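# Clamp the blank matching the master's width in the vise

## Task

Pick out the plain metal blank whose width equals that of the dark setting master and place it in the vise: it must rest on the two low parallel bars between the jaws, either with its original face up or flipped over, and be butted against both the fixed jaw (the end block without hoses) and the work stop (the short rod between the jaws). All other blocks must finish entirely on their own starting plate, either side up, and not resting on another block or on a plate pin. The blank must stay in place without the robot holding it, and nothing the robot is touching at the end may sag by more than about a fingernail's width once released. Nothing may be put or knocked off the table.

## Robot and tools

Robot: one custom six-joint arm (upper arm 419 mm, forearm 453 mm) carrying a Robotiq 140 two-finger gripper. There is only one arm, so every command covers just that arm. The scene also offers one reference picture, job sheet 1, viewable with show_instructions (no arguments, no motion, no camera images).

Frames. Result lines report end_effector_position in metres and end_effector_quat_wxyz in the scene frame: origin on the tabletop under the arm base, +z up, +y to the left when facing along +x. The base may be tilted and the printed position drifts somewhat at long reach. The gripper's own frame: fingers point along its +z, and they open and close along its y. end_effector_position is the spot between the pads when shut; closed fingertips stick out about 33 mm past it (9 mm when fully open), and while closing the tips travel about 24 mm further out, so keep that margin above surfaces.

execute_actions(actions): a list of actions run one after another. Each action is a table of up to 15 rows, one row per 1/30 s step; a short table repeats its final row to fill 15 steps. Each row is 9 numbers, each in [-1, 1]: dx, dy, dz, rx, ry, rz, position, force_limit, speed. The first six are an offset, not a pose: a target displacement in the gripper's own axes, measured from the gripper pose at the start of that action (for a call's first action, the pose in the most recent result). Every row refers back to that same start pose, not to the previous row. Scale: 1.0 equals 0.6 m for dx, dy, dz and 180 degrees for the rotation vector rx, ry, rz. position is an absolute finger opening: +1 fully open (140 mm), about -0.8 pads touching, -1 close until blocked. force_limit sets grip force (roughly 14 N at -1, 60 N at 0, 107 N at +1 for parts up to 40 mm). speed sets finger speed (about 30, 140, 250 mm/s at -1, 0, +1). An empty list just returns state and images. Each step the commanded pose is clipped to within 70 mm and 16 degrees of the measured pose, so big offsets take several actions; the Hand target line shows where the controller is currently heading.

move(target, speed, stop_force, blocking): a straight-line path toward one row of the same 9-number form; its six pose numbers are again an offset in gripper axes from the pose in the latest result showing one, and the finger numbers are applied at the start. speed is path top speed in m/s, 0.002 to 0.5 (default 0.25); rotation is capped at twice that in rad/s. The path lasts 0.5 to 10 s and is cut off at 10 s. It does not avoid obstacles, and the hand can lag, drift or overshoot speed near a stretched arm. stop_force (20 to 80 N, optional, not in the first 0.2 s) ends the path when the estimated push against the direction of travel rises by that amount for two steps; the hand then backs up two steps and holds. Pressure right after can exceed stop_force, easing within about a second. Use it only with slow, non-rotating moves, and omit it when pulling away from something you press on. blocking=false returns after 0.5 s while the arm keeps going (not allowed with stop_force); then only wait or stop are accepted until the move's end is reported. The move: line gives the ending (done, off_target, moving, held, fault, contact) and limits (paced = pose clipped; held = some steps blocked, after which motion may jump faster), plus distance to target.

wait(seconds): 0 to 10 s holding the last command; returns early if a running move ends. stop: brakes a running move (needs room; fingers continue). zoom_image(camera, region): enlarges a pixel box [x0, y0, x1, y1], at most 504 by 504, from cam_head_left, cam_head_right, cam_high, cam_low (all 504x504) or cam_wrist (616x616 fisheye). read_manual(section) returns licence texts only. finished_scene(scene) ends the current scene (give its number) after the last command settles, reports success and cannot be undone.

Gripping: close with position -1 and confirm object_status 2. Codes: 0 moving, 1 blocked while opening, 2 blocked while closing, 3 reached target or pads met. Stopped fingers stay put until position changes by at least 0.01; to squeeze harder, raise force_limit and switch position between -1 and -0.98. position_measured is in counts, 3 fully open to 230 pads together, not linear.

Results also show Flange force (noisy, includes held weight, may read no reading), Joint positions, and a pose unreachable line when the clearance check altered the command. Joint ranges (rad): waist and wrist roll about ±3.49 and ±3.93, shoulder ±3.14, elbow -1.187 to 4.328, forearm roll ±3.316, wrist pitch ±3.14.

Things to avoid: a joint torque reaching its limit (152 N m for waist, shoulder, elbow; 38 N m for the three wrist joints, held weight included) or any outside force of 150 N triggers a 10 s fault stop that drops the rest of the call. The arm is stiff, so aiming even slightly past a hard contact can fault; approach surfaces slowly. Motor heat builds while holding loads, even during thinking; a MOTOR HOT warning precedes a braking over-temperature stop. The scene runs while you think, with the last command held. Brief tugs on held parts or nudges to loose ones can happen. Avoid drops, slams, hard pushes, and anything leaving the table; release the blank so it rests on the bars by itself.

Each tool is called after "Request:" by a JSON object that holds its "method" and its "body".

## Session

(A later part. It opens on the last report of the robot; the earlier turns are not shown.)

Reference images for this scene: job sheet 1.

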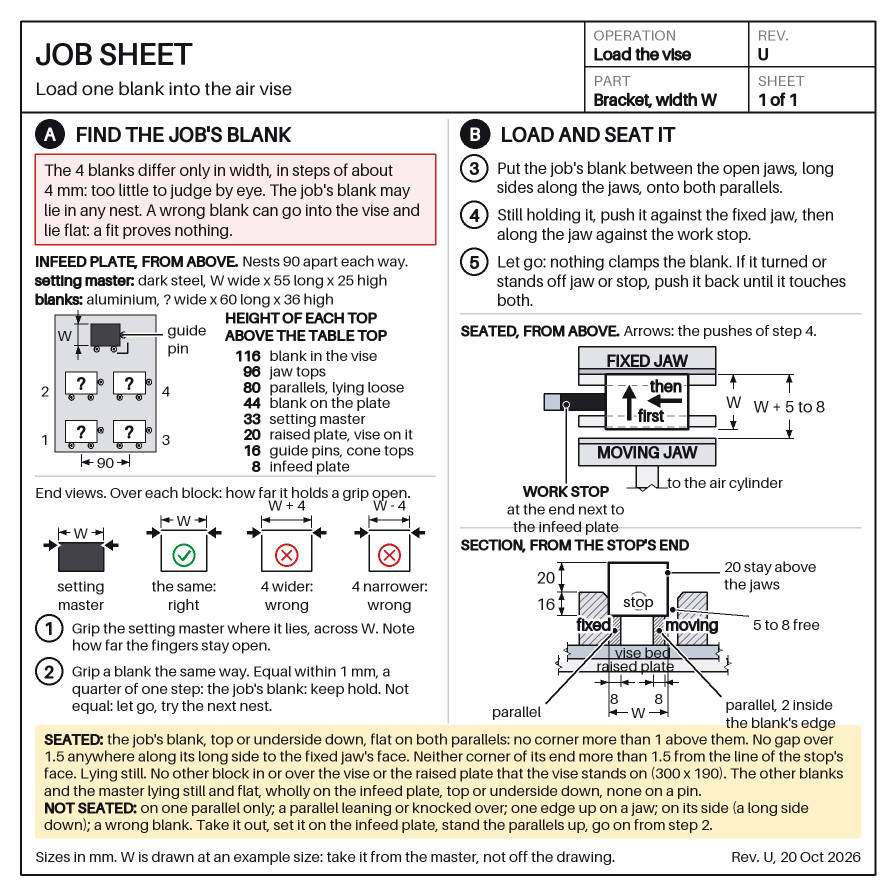

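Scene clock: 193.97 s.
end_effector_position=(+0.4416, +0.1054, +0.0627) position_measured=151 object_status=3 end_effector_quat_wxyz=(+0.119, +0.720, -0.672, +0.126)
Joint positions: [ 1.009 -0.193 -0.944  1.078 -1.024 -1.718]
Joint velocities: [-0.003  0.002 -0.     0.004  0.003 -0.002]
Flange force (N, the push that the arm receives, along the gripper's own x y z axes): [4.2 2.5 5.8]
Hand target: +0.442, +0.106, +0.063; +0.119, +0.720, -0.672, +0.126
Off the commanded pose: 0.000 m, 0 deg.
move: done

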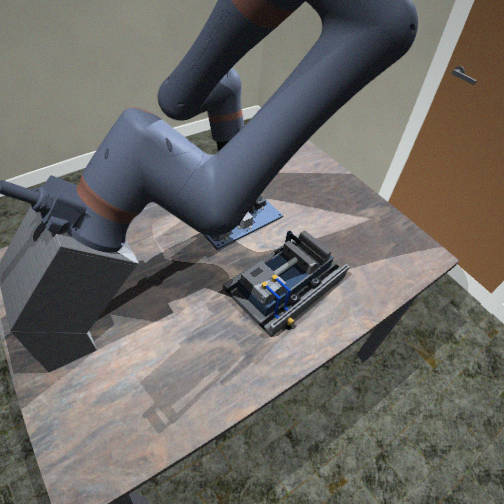

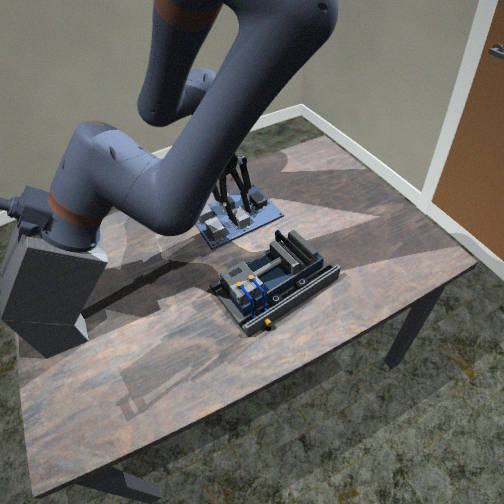

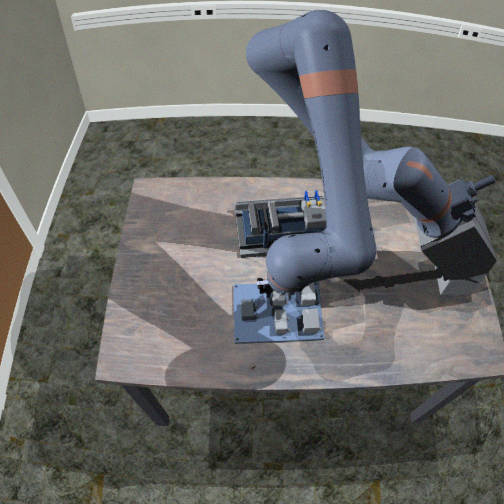

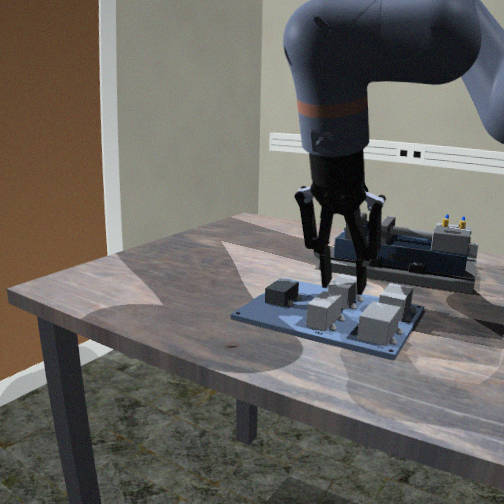

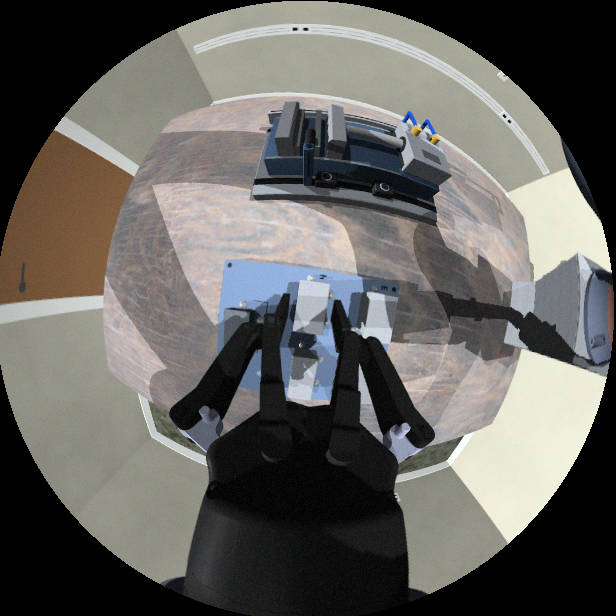

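Request:
{"method": "execute_actions", "body": {"actions": [[[0,0,0,0,0,0,-1,0,-0.4]]]}}

Scene clock: 197.70 s.
end_effector_position=(+0.4416, +0.1054, +0.0627) position_measured=183 object_status=2 end_effector_quat_wxyz=(+0.119, +0.720, -0.672, +0.126)
Joint positions: [ 1.009 -0.192 -0.944  1.078 -1.024 -1.718]
Joint velocities: [-0.    -0.003 -0.001 -0.001 -0.     0.   ]
Flange force (N, the push that the arm receives, along the gripper's own x y z axes): [8.0 5.7 -32.6]
Hand target: +0.442, +0.105, +0.063; +0.119, +0.720, -0.672, +0.126
Off the commanded pose: 0.000 m, 0 deg.

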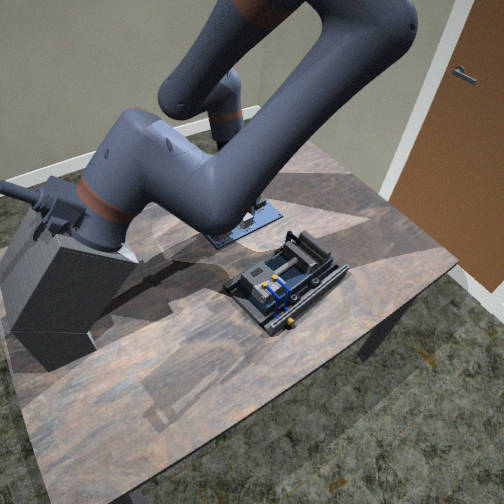

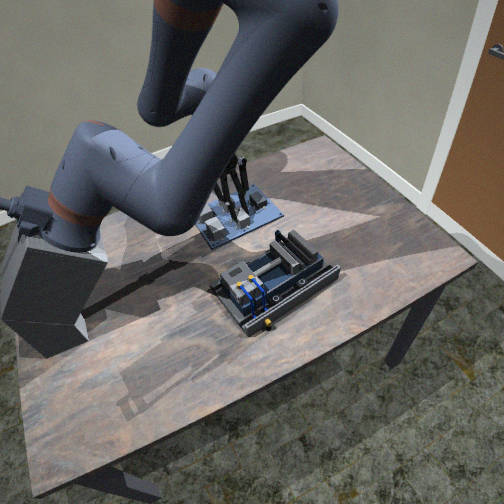

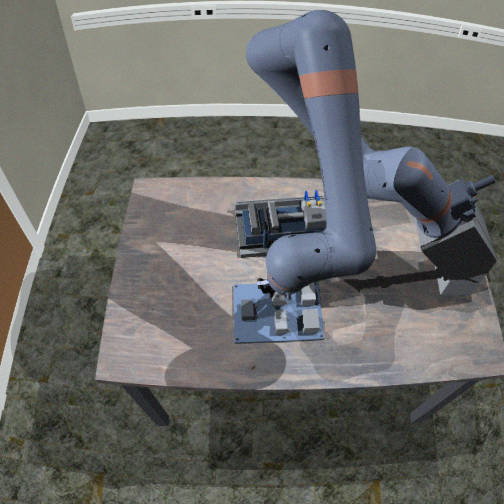

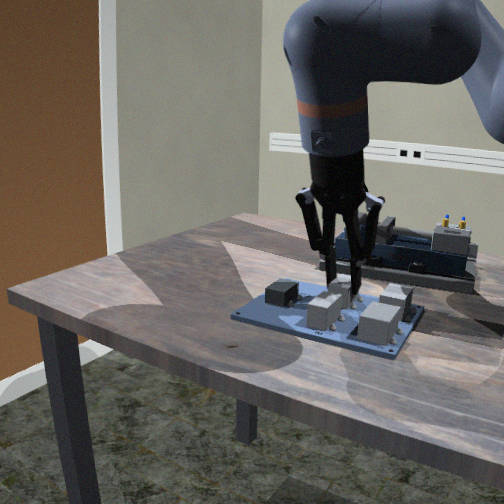

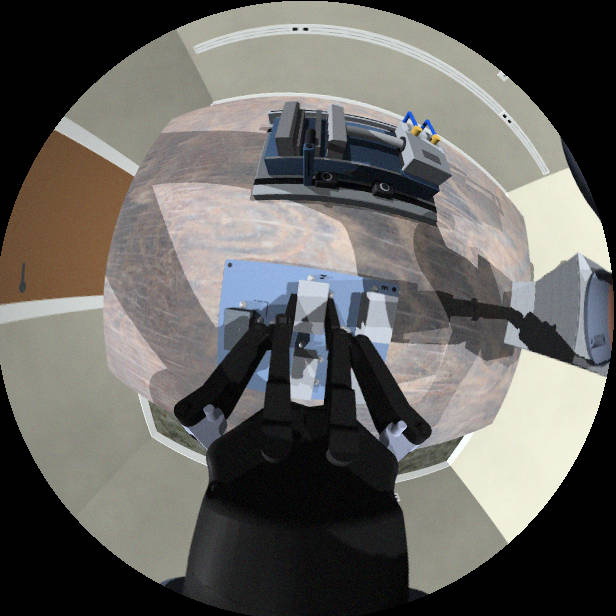

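Request:
{"method": "zoom_image", "body": {"camera": "cam_high", "region": [215, 185, 345, 355]}}

Request:
{"method": "zoom_image", "body": {"camera": "cam_wrist", "region": [245, 90, 455, 240]}}

Region (215, 185, 345, 355) of cam_high's 504x504 image, scaled by 2.965, with more detail than that image has; it fills the left 385 columns of this view, and the rest is white.

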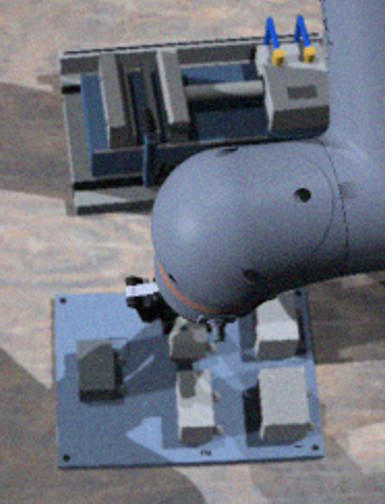

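Region (245, 90, 455, 240) of cam_wrist's 616x616 image, scaled by 2.400, with more detail than that image has; it fills the top 360 rows of this view, and the rest is white.

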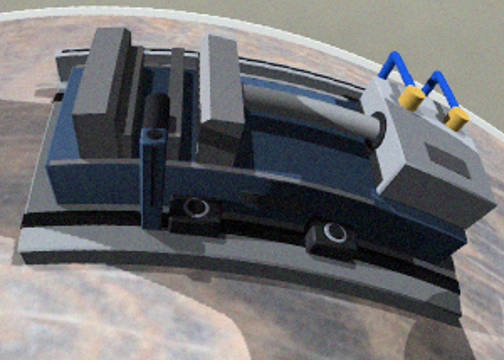

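Request:
{"method": "move", "body": {"target": [0.04976, 0, -0.13673, 0, 0, 0, -1, 0, -0.4], "speed": 0.2}}

Scene clock: 246.23 s.
end_effector_position=(+0.4421, +0.1054, +0.1500) position_measured=183 object_status=2 end_effector_quat_wxyz=(+0.119, +0.721, -0.671, +0.126)
Joint positions: [ 1.249 -0.39  -0.917  0.9   -1.309 -1.63 ]
Joint velocities: [ 0.004 -0.003 -0.    -0.001 -0.004 -0.002]
Flange force (N, the push that the arm receives, along the gripper's own x y z axes): [2.7 3.9 2.6]
Hand target: +0.442, +0.105, +0.150; +0.119, +0.721, -0.671, +0.126
Off the commanded pose: 0.000 m, 0 deg.
move: done

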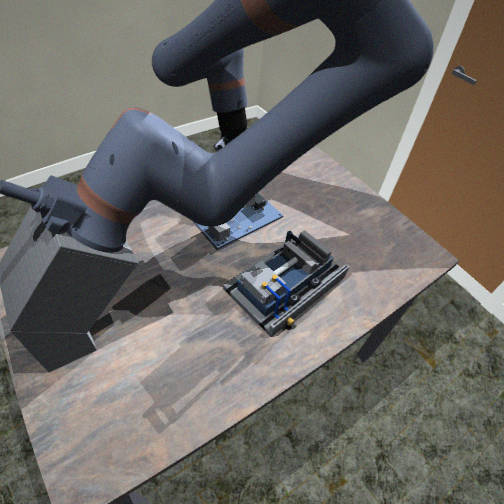

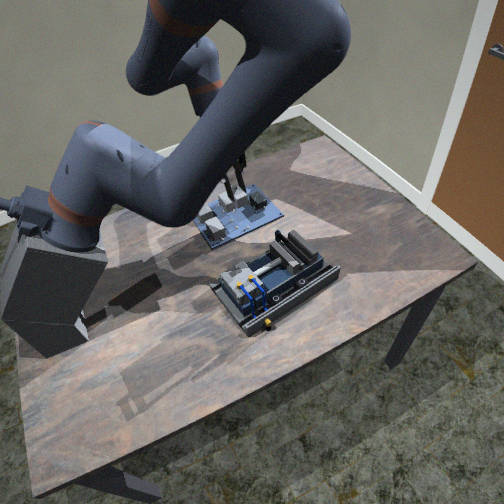

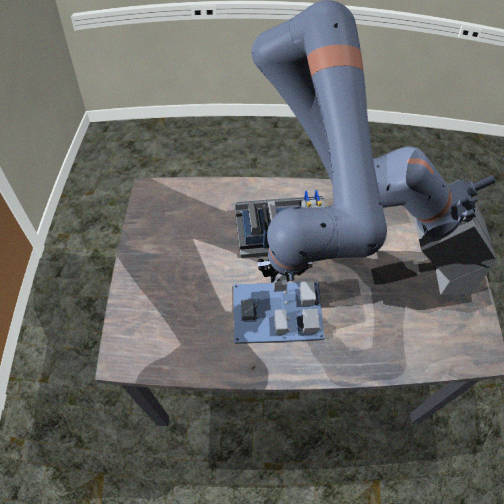

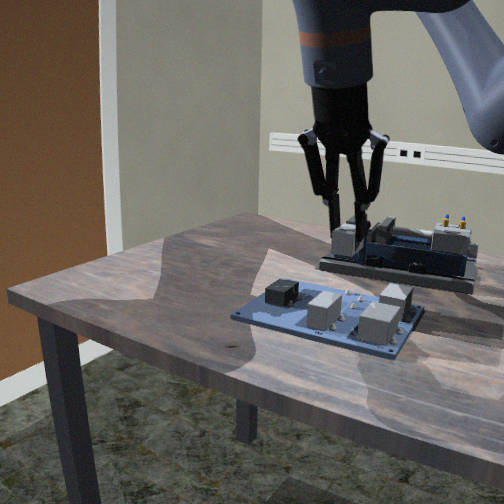

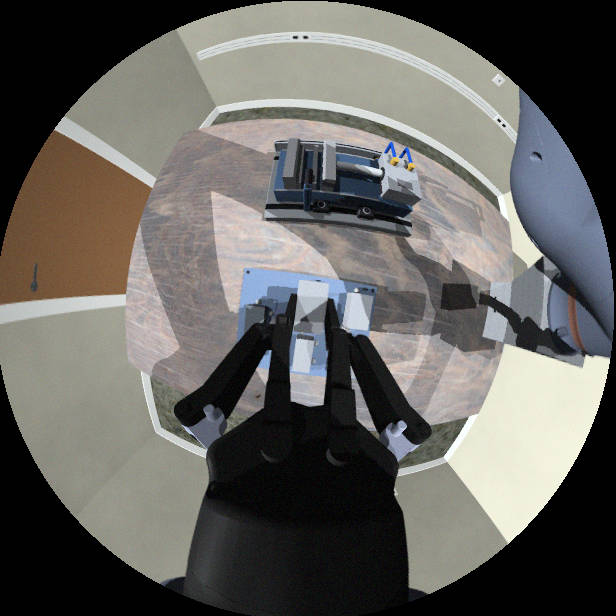

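Request:
{"method": "move", "body": {"target": [0.35752, -0.05127, 0.08045, 0.00665, 0, -0.01827, -1, 0, -0.4], "speed": 0.25}}

Request:
{"method": "zoom_image", "body": {"camera": "cam_wrist", "region": [250, 235, 380, 365]}}

Scene clock: 321.70 s.
end_effector_position=(+0.4879, -0.1097, +0.1773) position_measured=183 object_status=2 end_effector_quat_wxyz=(+0.115, +0.741, -0.649, +0.129)
Joint positions: [ 0.602 -0.778 -0.998  0.889 -1.004 -0.919]
Joint velocities: [-0.006  0.003  0.003 -0.004  0.006  0.007]
Flange force (N, the push that the arm receives, along the gripper's own x y z axes): [-3.5 5.3 -1.5]
Hand target: +0.488, -0.110, +0.177; +0.115, +0.741, -0.649, +0.129
Off the commanded pose: 0.001 m, 0 deg.
move: done

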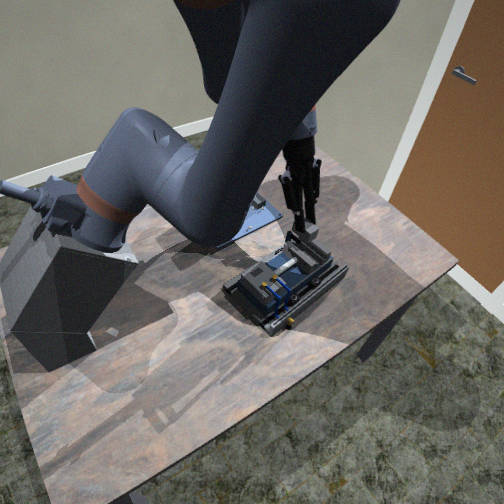

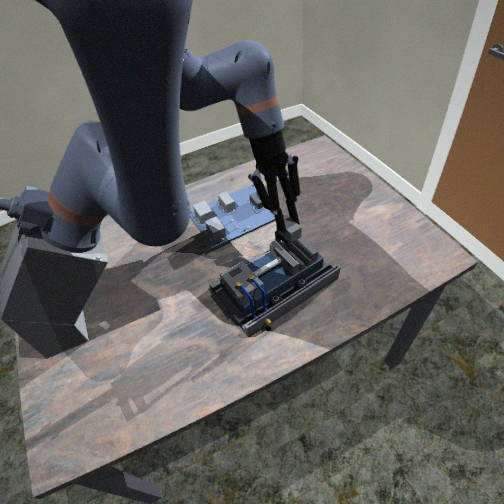

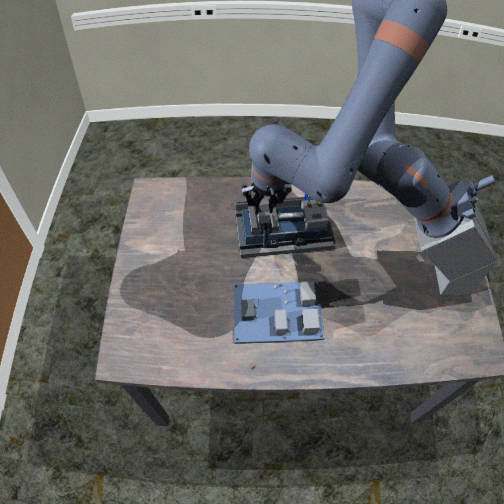

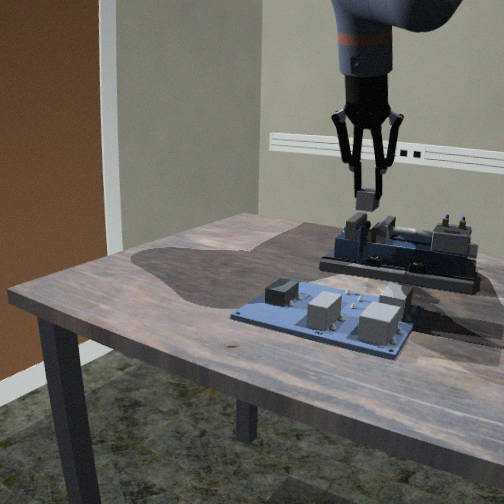

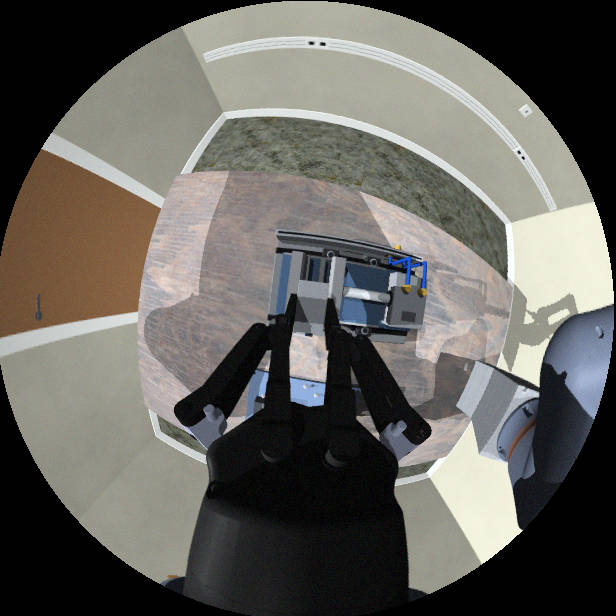

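Region (250, 235, 380, 365) of cam_wrist's 616x616 image, scaled by 3.877, with more detail than that image has.

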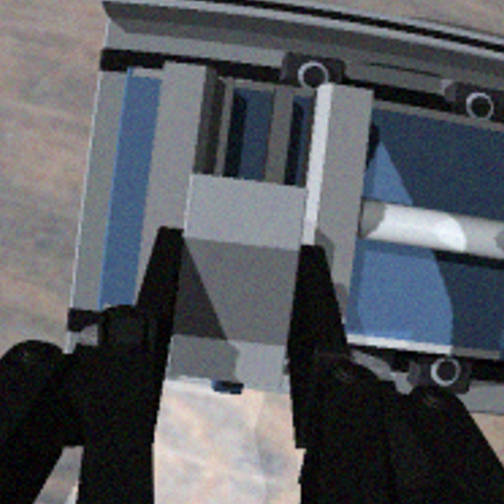

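Request:
{"method": "zoom_image", "body": {"camera": "cam_wrist", "region": [275, 240, 355, 320]}}

Request:
{"method": "zoom_image", "body": {"camera": "cam_high", "region": [225, 170, 325, 270]}}

Region (275, 240, 355, 320) of cam_wrist's 616x616 image, scaled by 6.300, with more detail than that image has.

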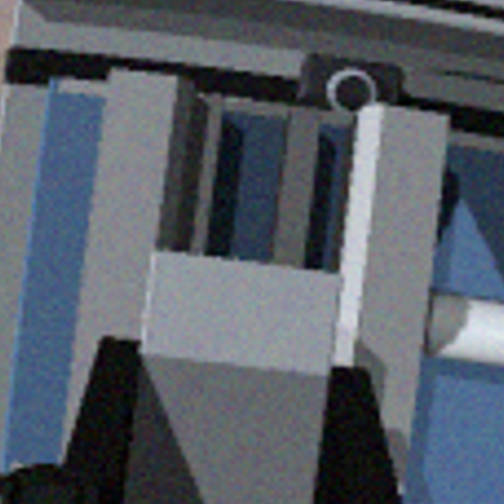

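Region (225, 170, 325, 270) of cam_high's 504x504 image, scaled by 5.040, with more detail than that image has.

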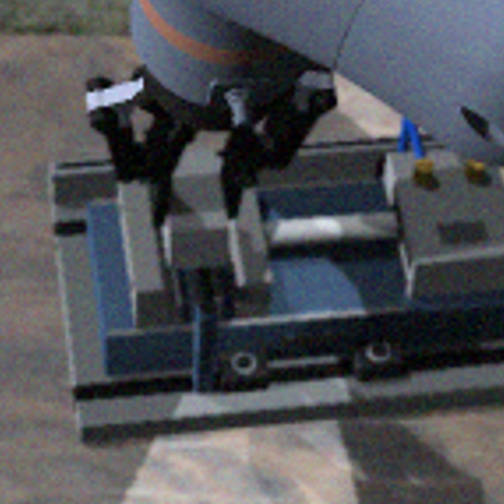

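Request:
{"method": "move", "body": {"target": [0.03598, 0.00667, 0.04733, 0, 0, 0, -1, 0, -0.4], "speed": 0.1}}

Request:
{"method": "zoom_image", "body": {"camera": "cam_wrist", "region": [270, 250, 360, 350]}}

Request:
{"method": "zoom_image", "body": {"camera": "cam_high", "region": [235, 180, 305, 260]}}

Scene clock: 407.67 s.
end_effector_position=(+0.4876, -0.1399, +0.1579) position_measured=183 object_status=2 end_effector_quat_wxyz=(+0.115, +0.740, -0.650, +0.129)
Joint positions: [ 0.418 -0.729 -1.007  0.882 -0.829 -0.833]
Joint velocities: [-0.005  0.     0.002 -0.002  0.005  0.003]
Flange force (N, the push that the arm receives, along the gripper's own x y z axes): [-1.9 4.0 -1.0]
Hand target: +0.488, -0.140, +0.158; +0.115, +0.740, -0.650, +0.129
Off the commanded pose: 0.000 m, 0 deg.
move: done

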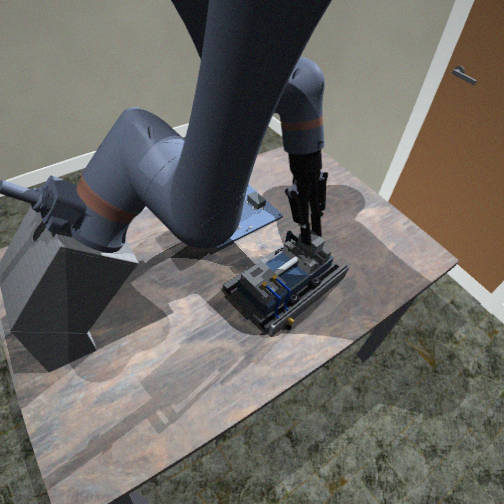

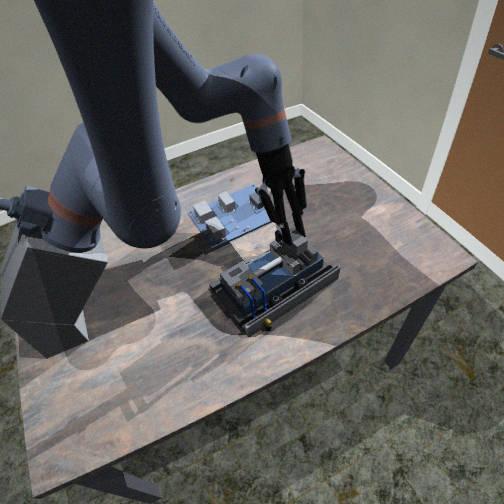

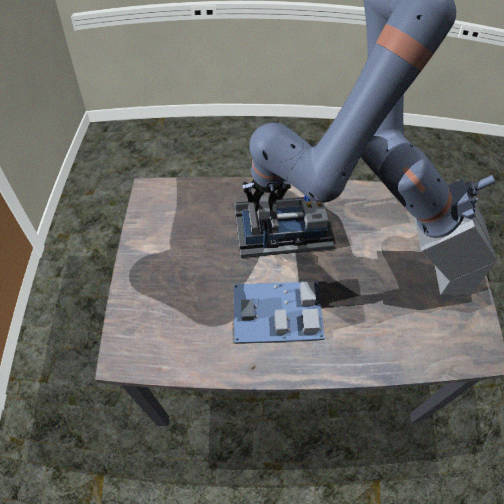

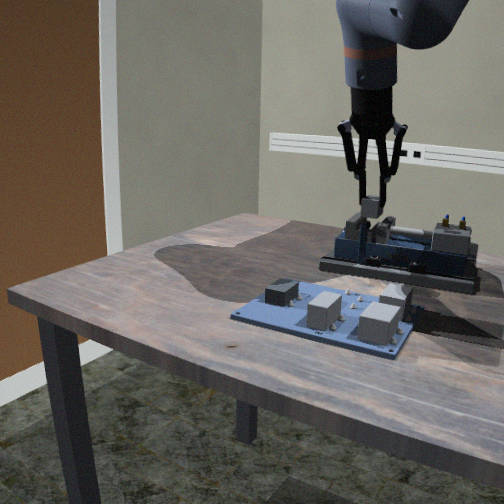

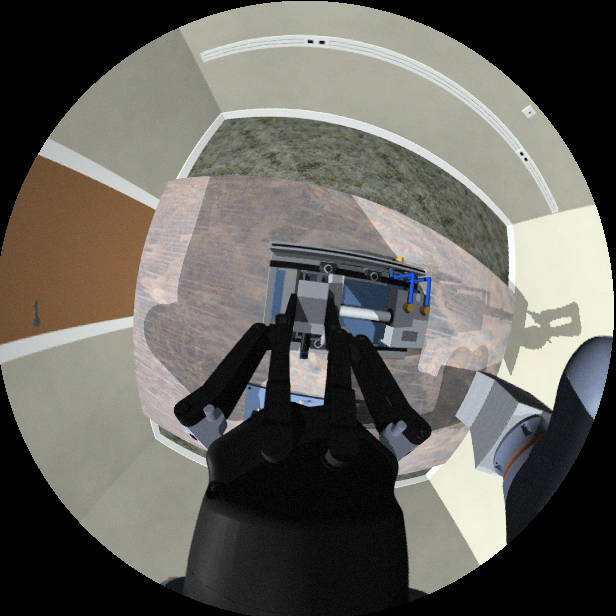

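Region (270, 250, 360, 350) of cam_wrist's 616x616 image, scaled by 5.040, with more detail than that image has; it fills the left 454 columns of this view, and the rest is white.

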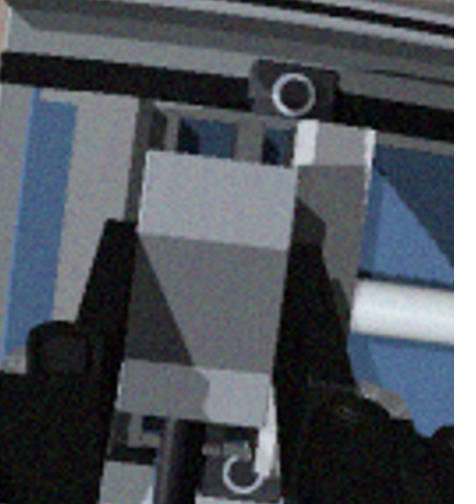

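Region (235, 180, 305, 260) of cam_high's 504x504 image, scaled by 6.300, with more detail than that image has; it fills the left 441 columns of this view, and the rest is white.

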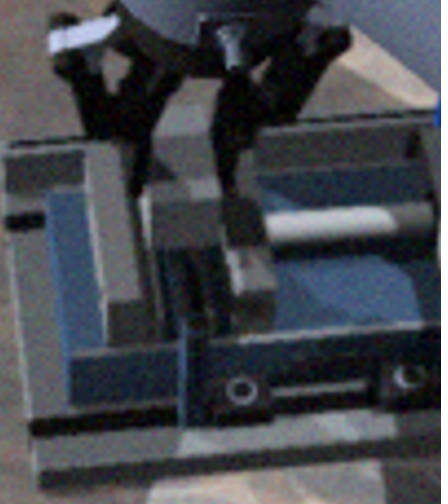

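Request:
{"method": "zoom_image", "body": {"camera": "cam_high", "region": [248, 200, 288, 245]}}

Request:
{"method": "zoom_image", "body": {"camera": "cam_wrist", "region": [285, 320, 335, 365]}}

Request:
{"method": "zoom_image", "body": {"camera": "cam_wrist", "region": [285, 260, 350, 300]}}

Region (248, 200, 288, 245) of cam_high's 504x504 image, scaled by 11.200, with more detail than that image has.

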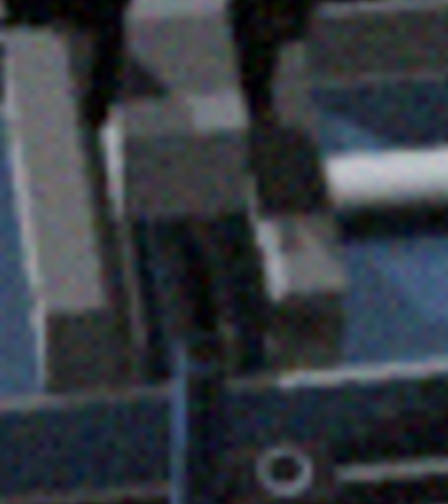

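Region (285, 320, 335, 365) of cam_wrist's 616x616 image, scaled by 10.080, with more detail than that image has; it fills the top 454 rows of this view, and the rest is white.

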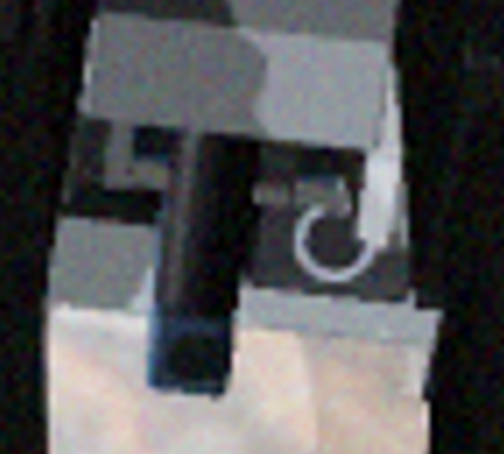

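Region (285, 260, 350, 300) of cam_wrist's 616x616 image, scaled by 7.754, with more detail than that image has; it fills the top 310 rows of this view, and the rest is white.

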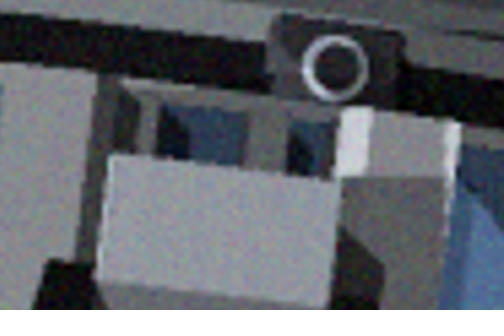

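Request:
{"method": "move", "body": {"target": [-0.01007, 0.0025, 0.03252, 0, 0, 0, -1, 0, -0.4], "speed": 0.04, "stop_force": 30}}

Request:
{"method": "zoom_image", "body": {"camera": "cam_wrist", "region": [270, 250, 360, 350]}}

Request:
{"method": "zoom_image", "body": {"camera": "cam_high", "region": [248, 200, 288, 245]}}

Scene clock: 520.73 s.
end_effector_position=(+0.4861, -0.1411, +0.1376) position_measured=183 object_status=2 end_effector_quat_wxyz=(+0.115, +0.740, -0.650, +0.129)
Joint positions: [ 0.365 -0.672 -1.024  0.925 -0.744 -0.871]
Joint velocities: [-0.004  0.005 -0.001  0.005  0.007 -0.003]
Flange force (N, the push that the arm receives, along the gripper's own x y z axes): [-7.5 8.2 -3.3]
Hand target: +0.486, -0.141, +0.138; +0.115, +0.740, -0.650, +0.129
Off the commanded pose: 0.000 m, 0 deg.
move: done

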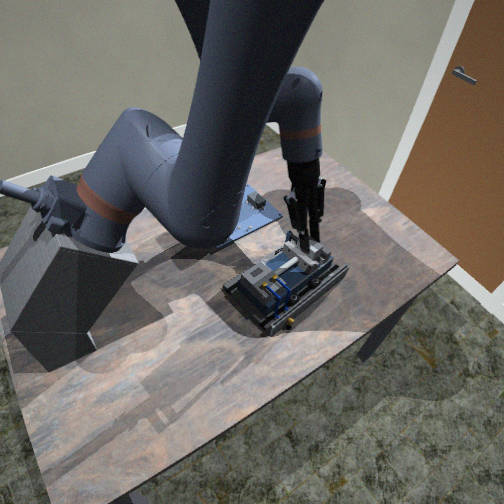

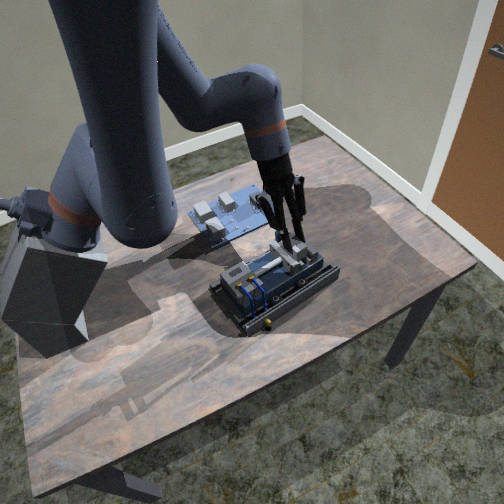

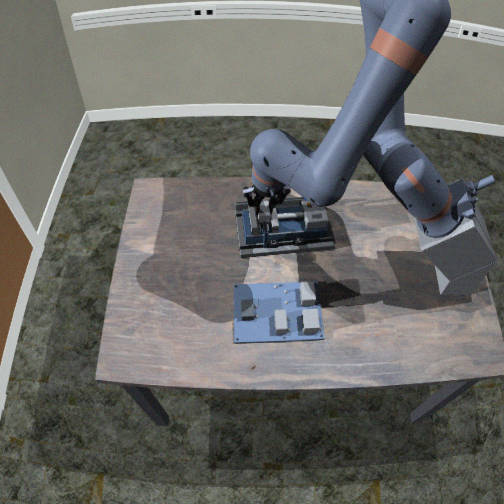

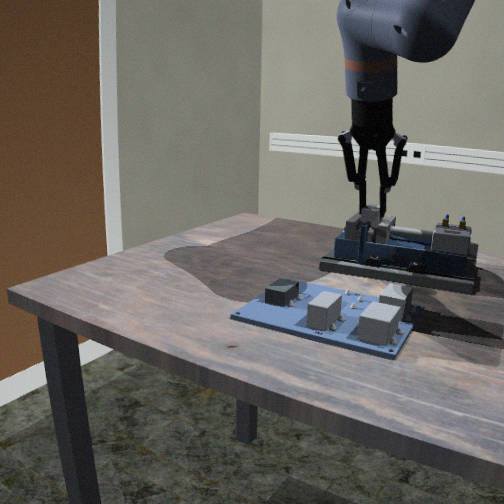

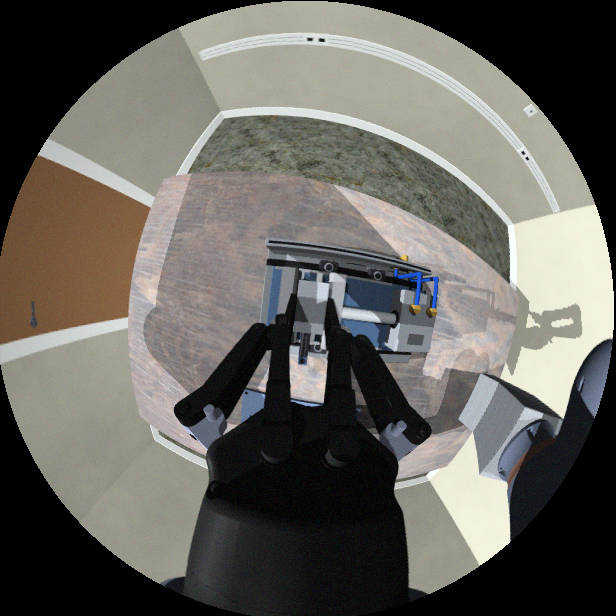

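Region (270, 250, 360, 350) of cam_wrist's 616x616 image, scaled by 5.040, with more detail than that image has; it fills the left 454 columns of this view, and the rest is white.

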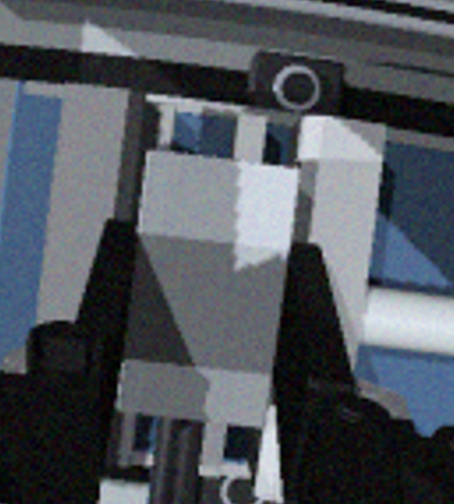

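Region (248, 200, 288, 245) of cam_high's 504x504 image, scaled by 11.200, with more detail than that image has.

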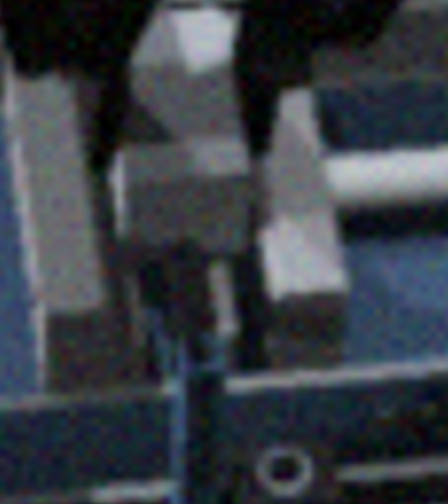

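Request:
{"method": "move", "body": {"target": [-0.00114, -0.01, 0.00313, 0, 0, 0, -1, 0, -0.4], "speed": 0.004, "stop_force": 20}}

Request:
{"method": "zoom_image", "body": {"camera": "cam_wrist", "region": [270, 250, 360, 350]}}

Scene clock: 539.30 s.
end_effector_position=(+0.4910, -0.1405, +0.1358) position_measured=183 object_status=2 end_effector_quat_wxyz=(+0.115, +0.740, -0.650, +0.129)
Joint positions: [ 0.36  -0.655 -1.012  0.927 -0.737 -0.872]
Joint velocities: [ 0.    -0.008 -0.005 -0.001 -0.    -0.   ]
Flange force (N, the push that the arm receives, along the gripper's own x y z axes): [-0.3 29.7 0.8]
Hand target: +0.491, -0.141, +0.136; +0.115, +0.740, -0.650, +0.129
Off the commanded pose: 0.001 m, 0 deg.
move: contact

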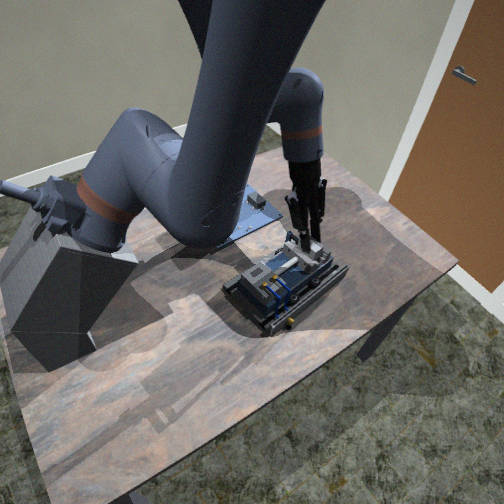

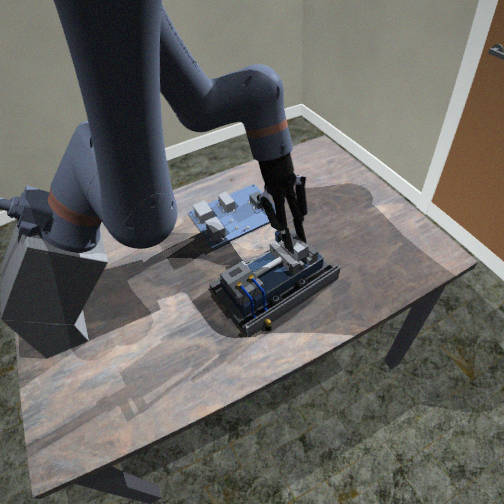

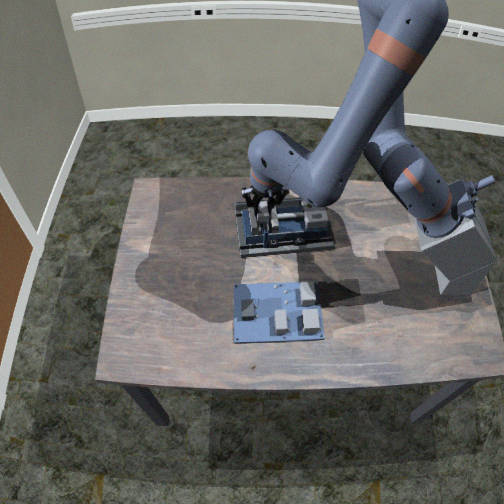

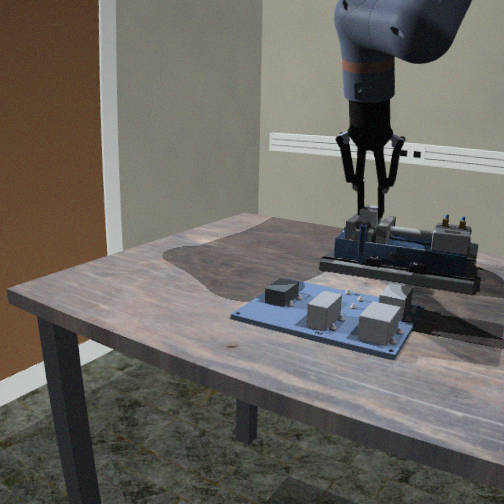

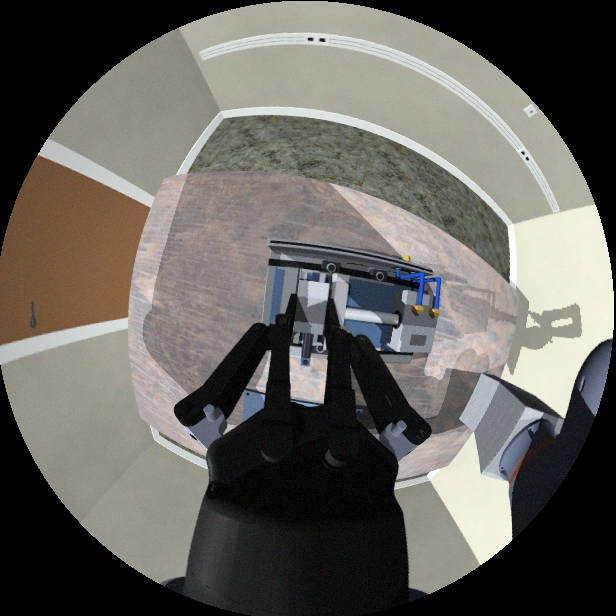

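Region (270, 250, 360, 350) of cam_wrist's 616x616 image, scaled by 5.040, with more detail than that image has; it fills the left 454 columns of this view, and the rest is white.

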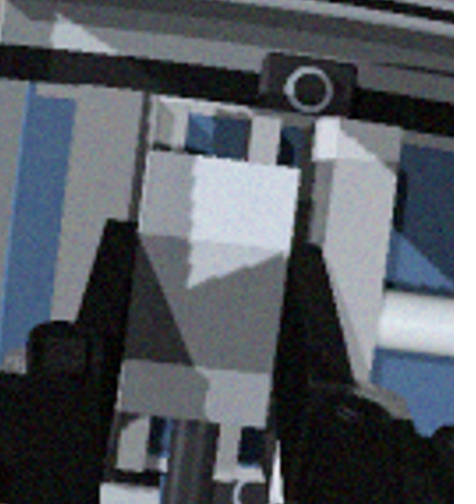

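Request:
{"method": "move", "body": {"target": [-0.01467, 0.00167, -0.00356, 0, 0, 0, -1, 0, -0.4], "speed": 0.004, "stop_force": 20}}

Request:
{"method": "zoom_image", "body": {"camera": "cam_wrist", "region": [270, 250, 360, 350]}}

Scene clock: 562.10 s.
end_effector_position=(+0.4897, -0.1357, +0.1353) position_measured=183 object_status=2 end_effector_quat_wxyz=(+0.115, +0.740, -0.650, +0.129)
Joint positions: [ 0.379 -0.657 -1.017  0.936 -0.75  -0.892]
Joint velocities: [-0.006 -0.001 -0.    -0.     0.004  0.008]
Flange force (N, the push that the arm receives, along the gripper's own x y z axes): [24.6 9.9 11.6]
Hand target: +0.490, -0.136, +0.135; +0.115, +0.740, -0.650, +0.129
Off the commanded pose: 0.004 m, 0 deg.
move: contact

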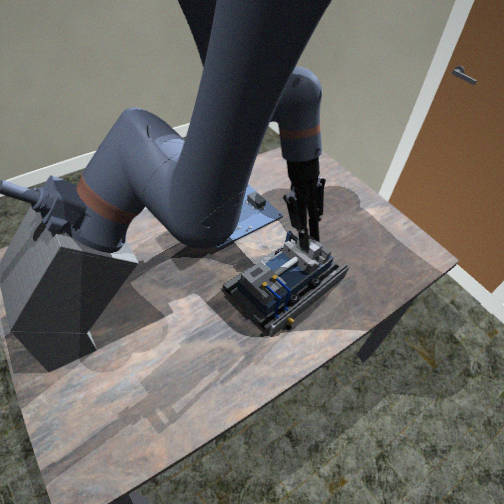

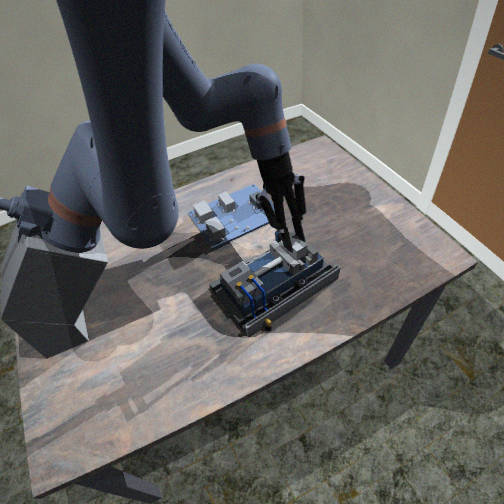

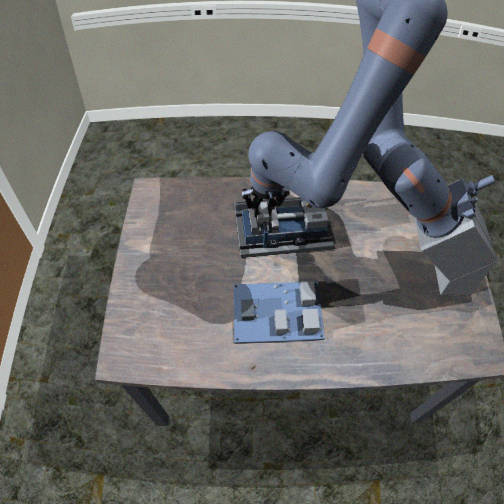

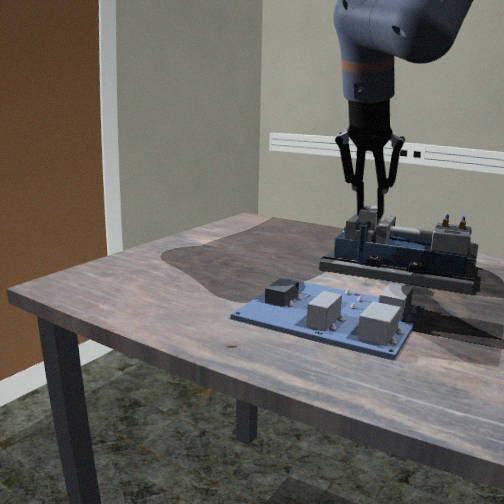

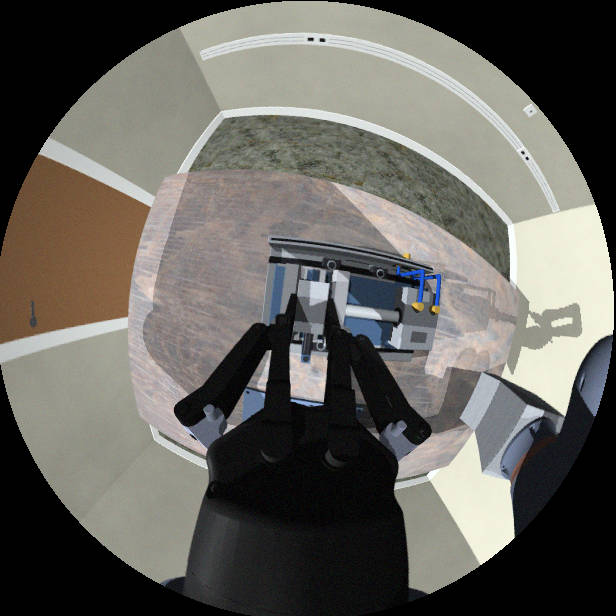

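Region (270, 250, 360, 350) of cam_wrist's 616x616 image, scaled by 5.040, with more detail than that image has; it fills the left 454 columns of this view, and the rest is white.

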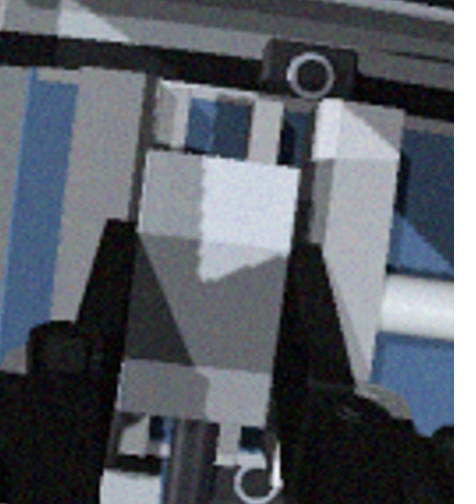

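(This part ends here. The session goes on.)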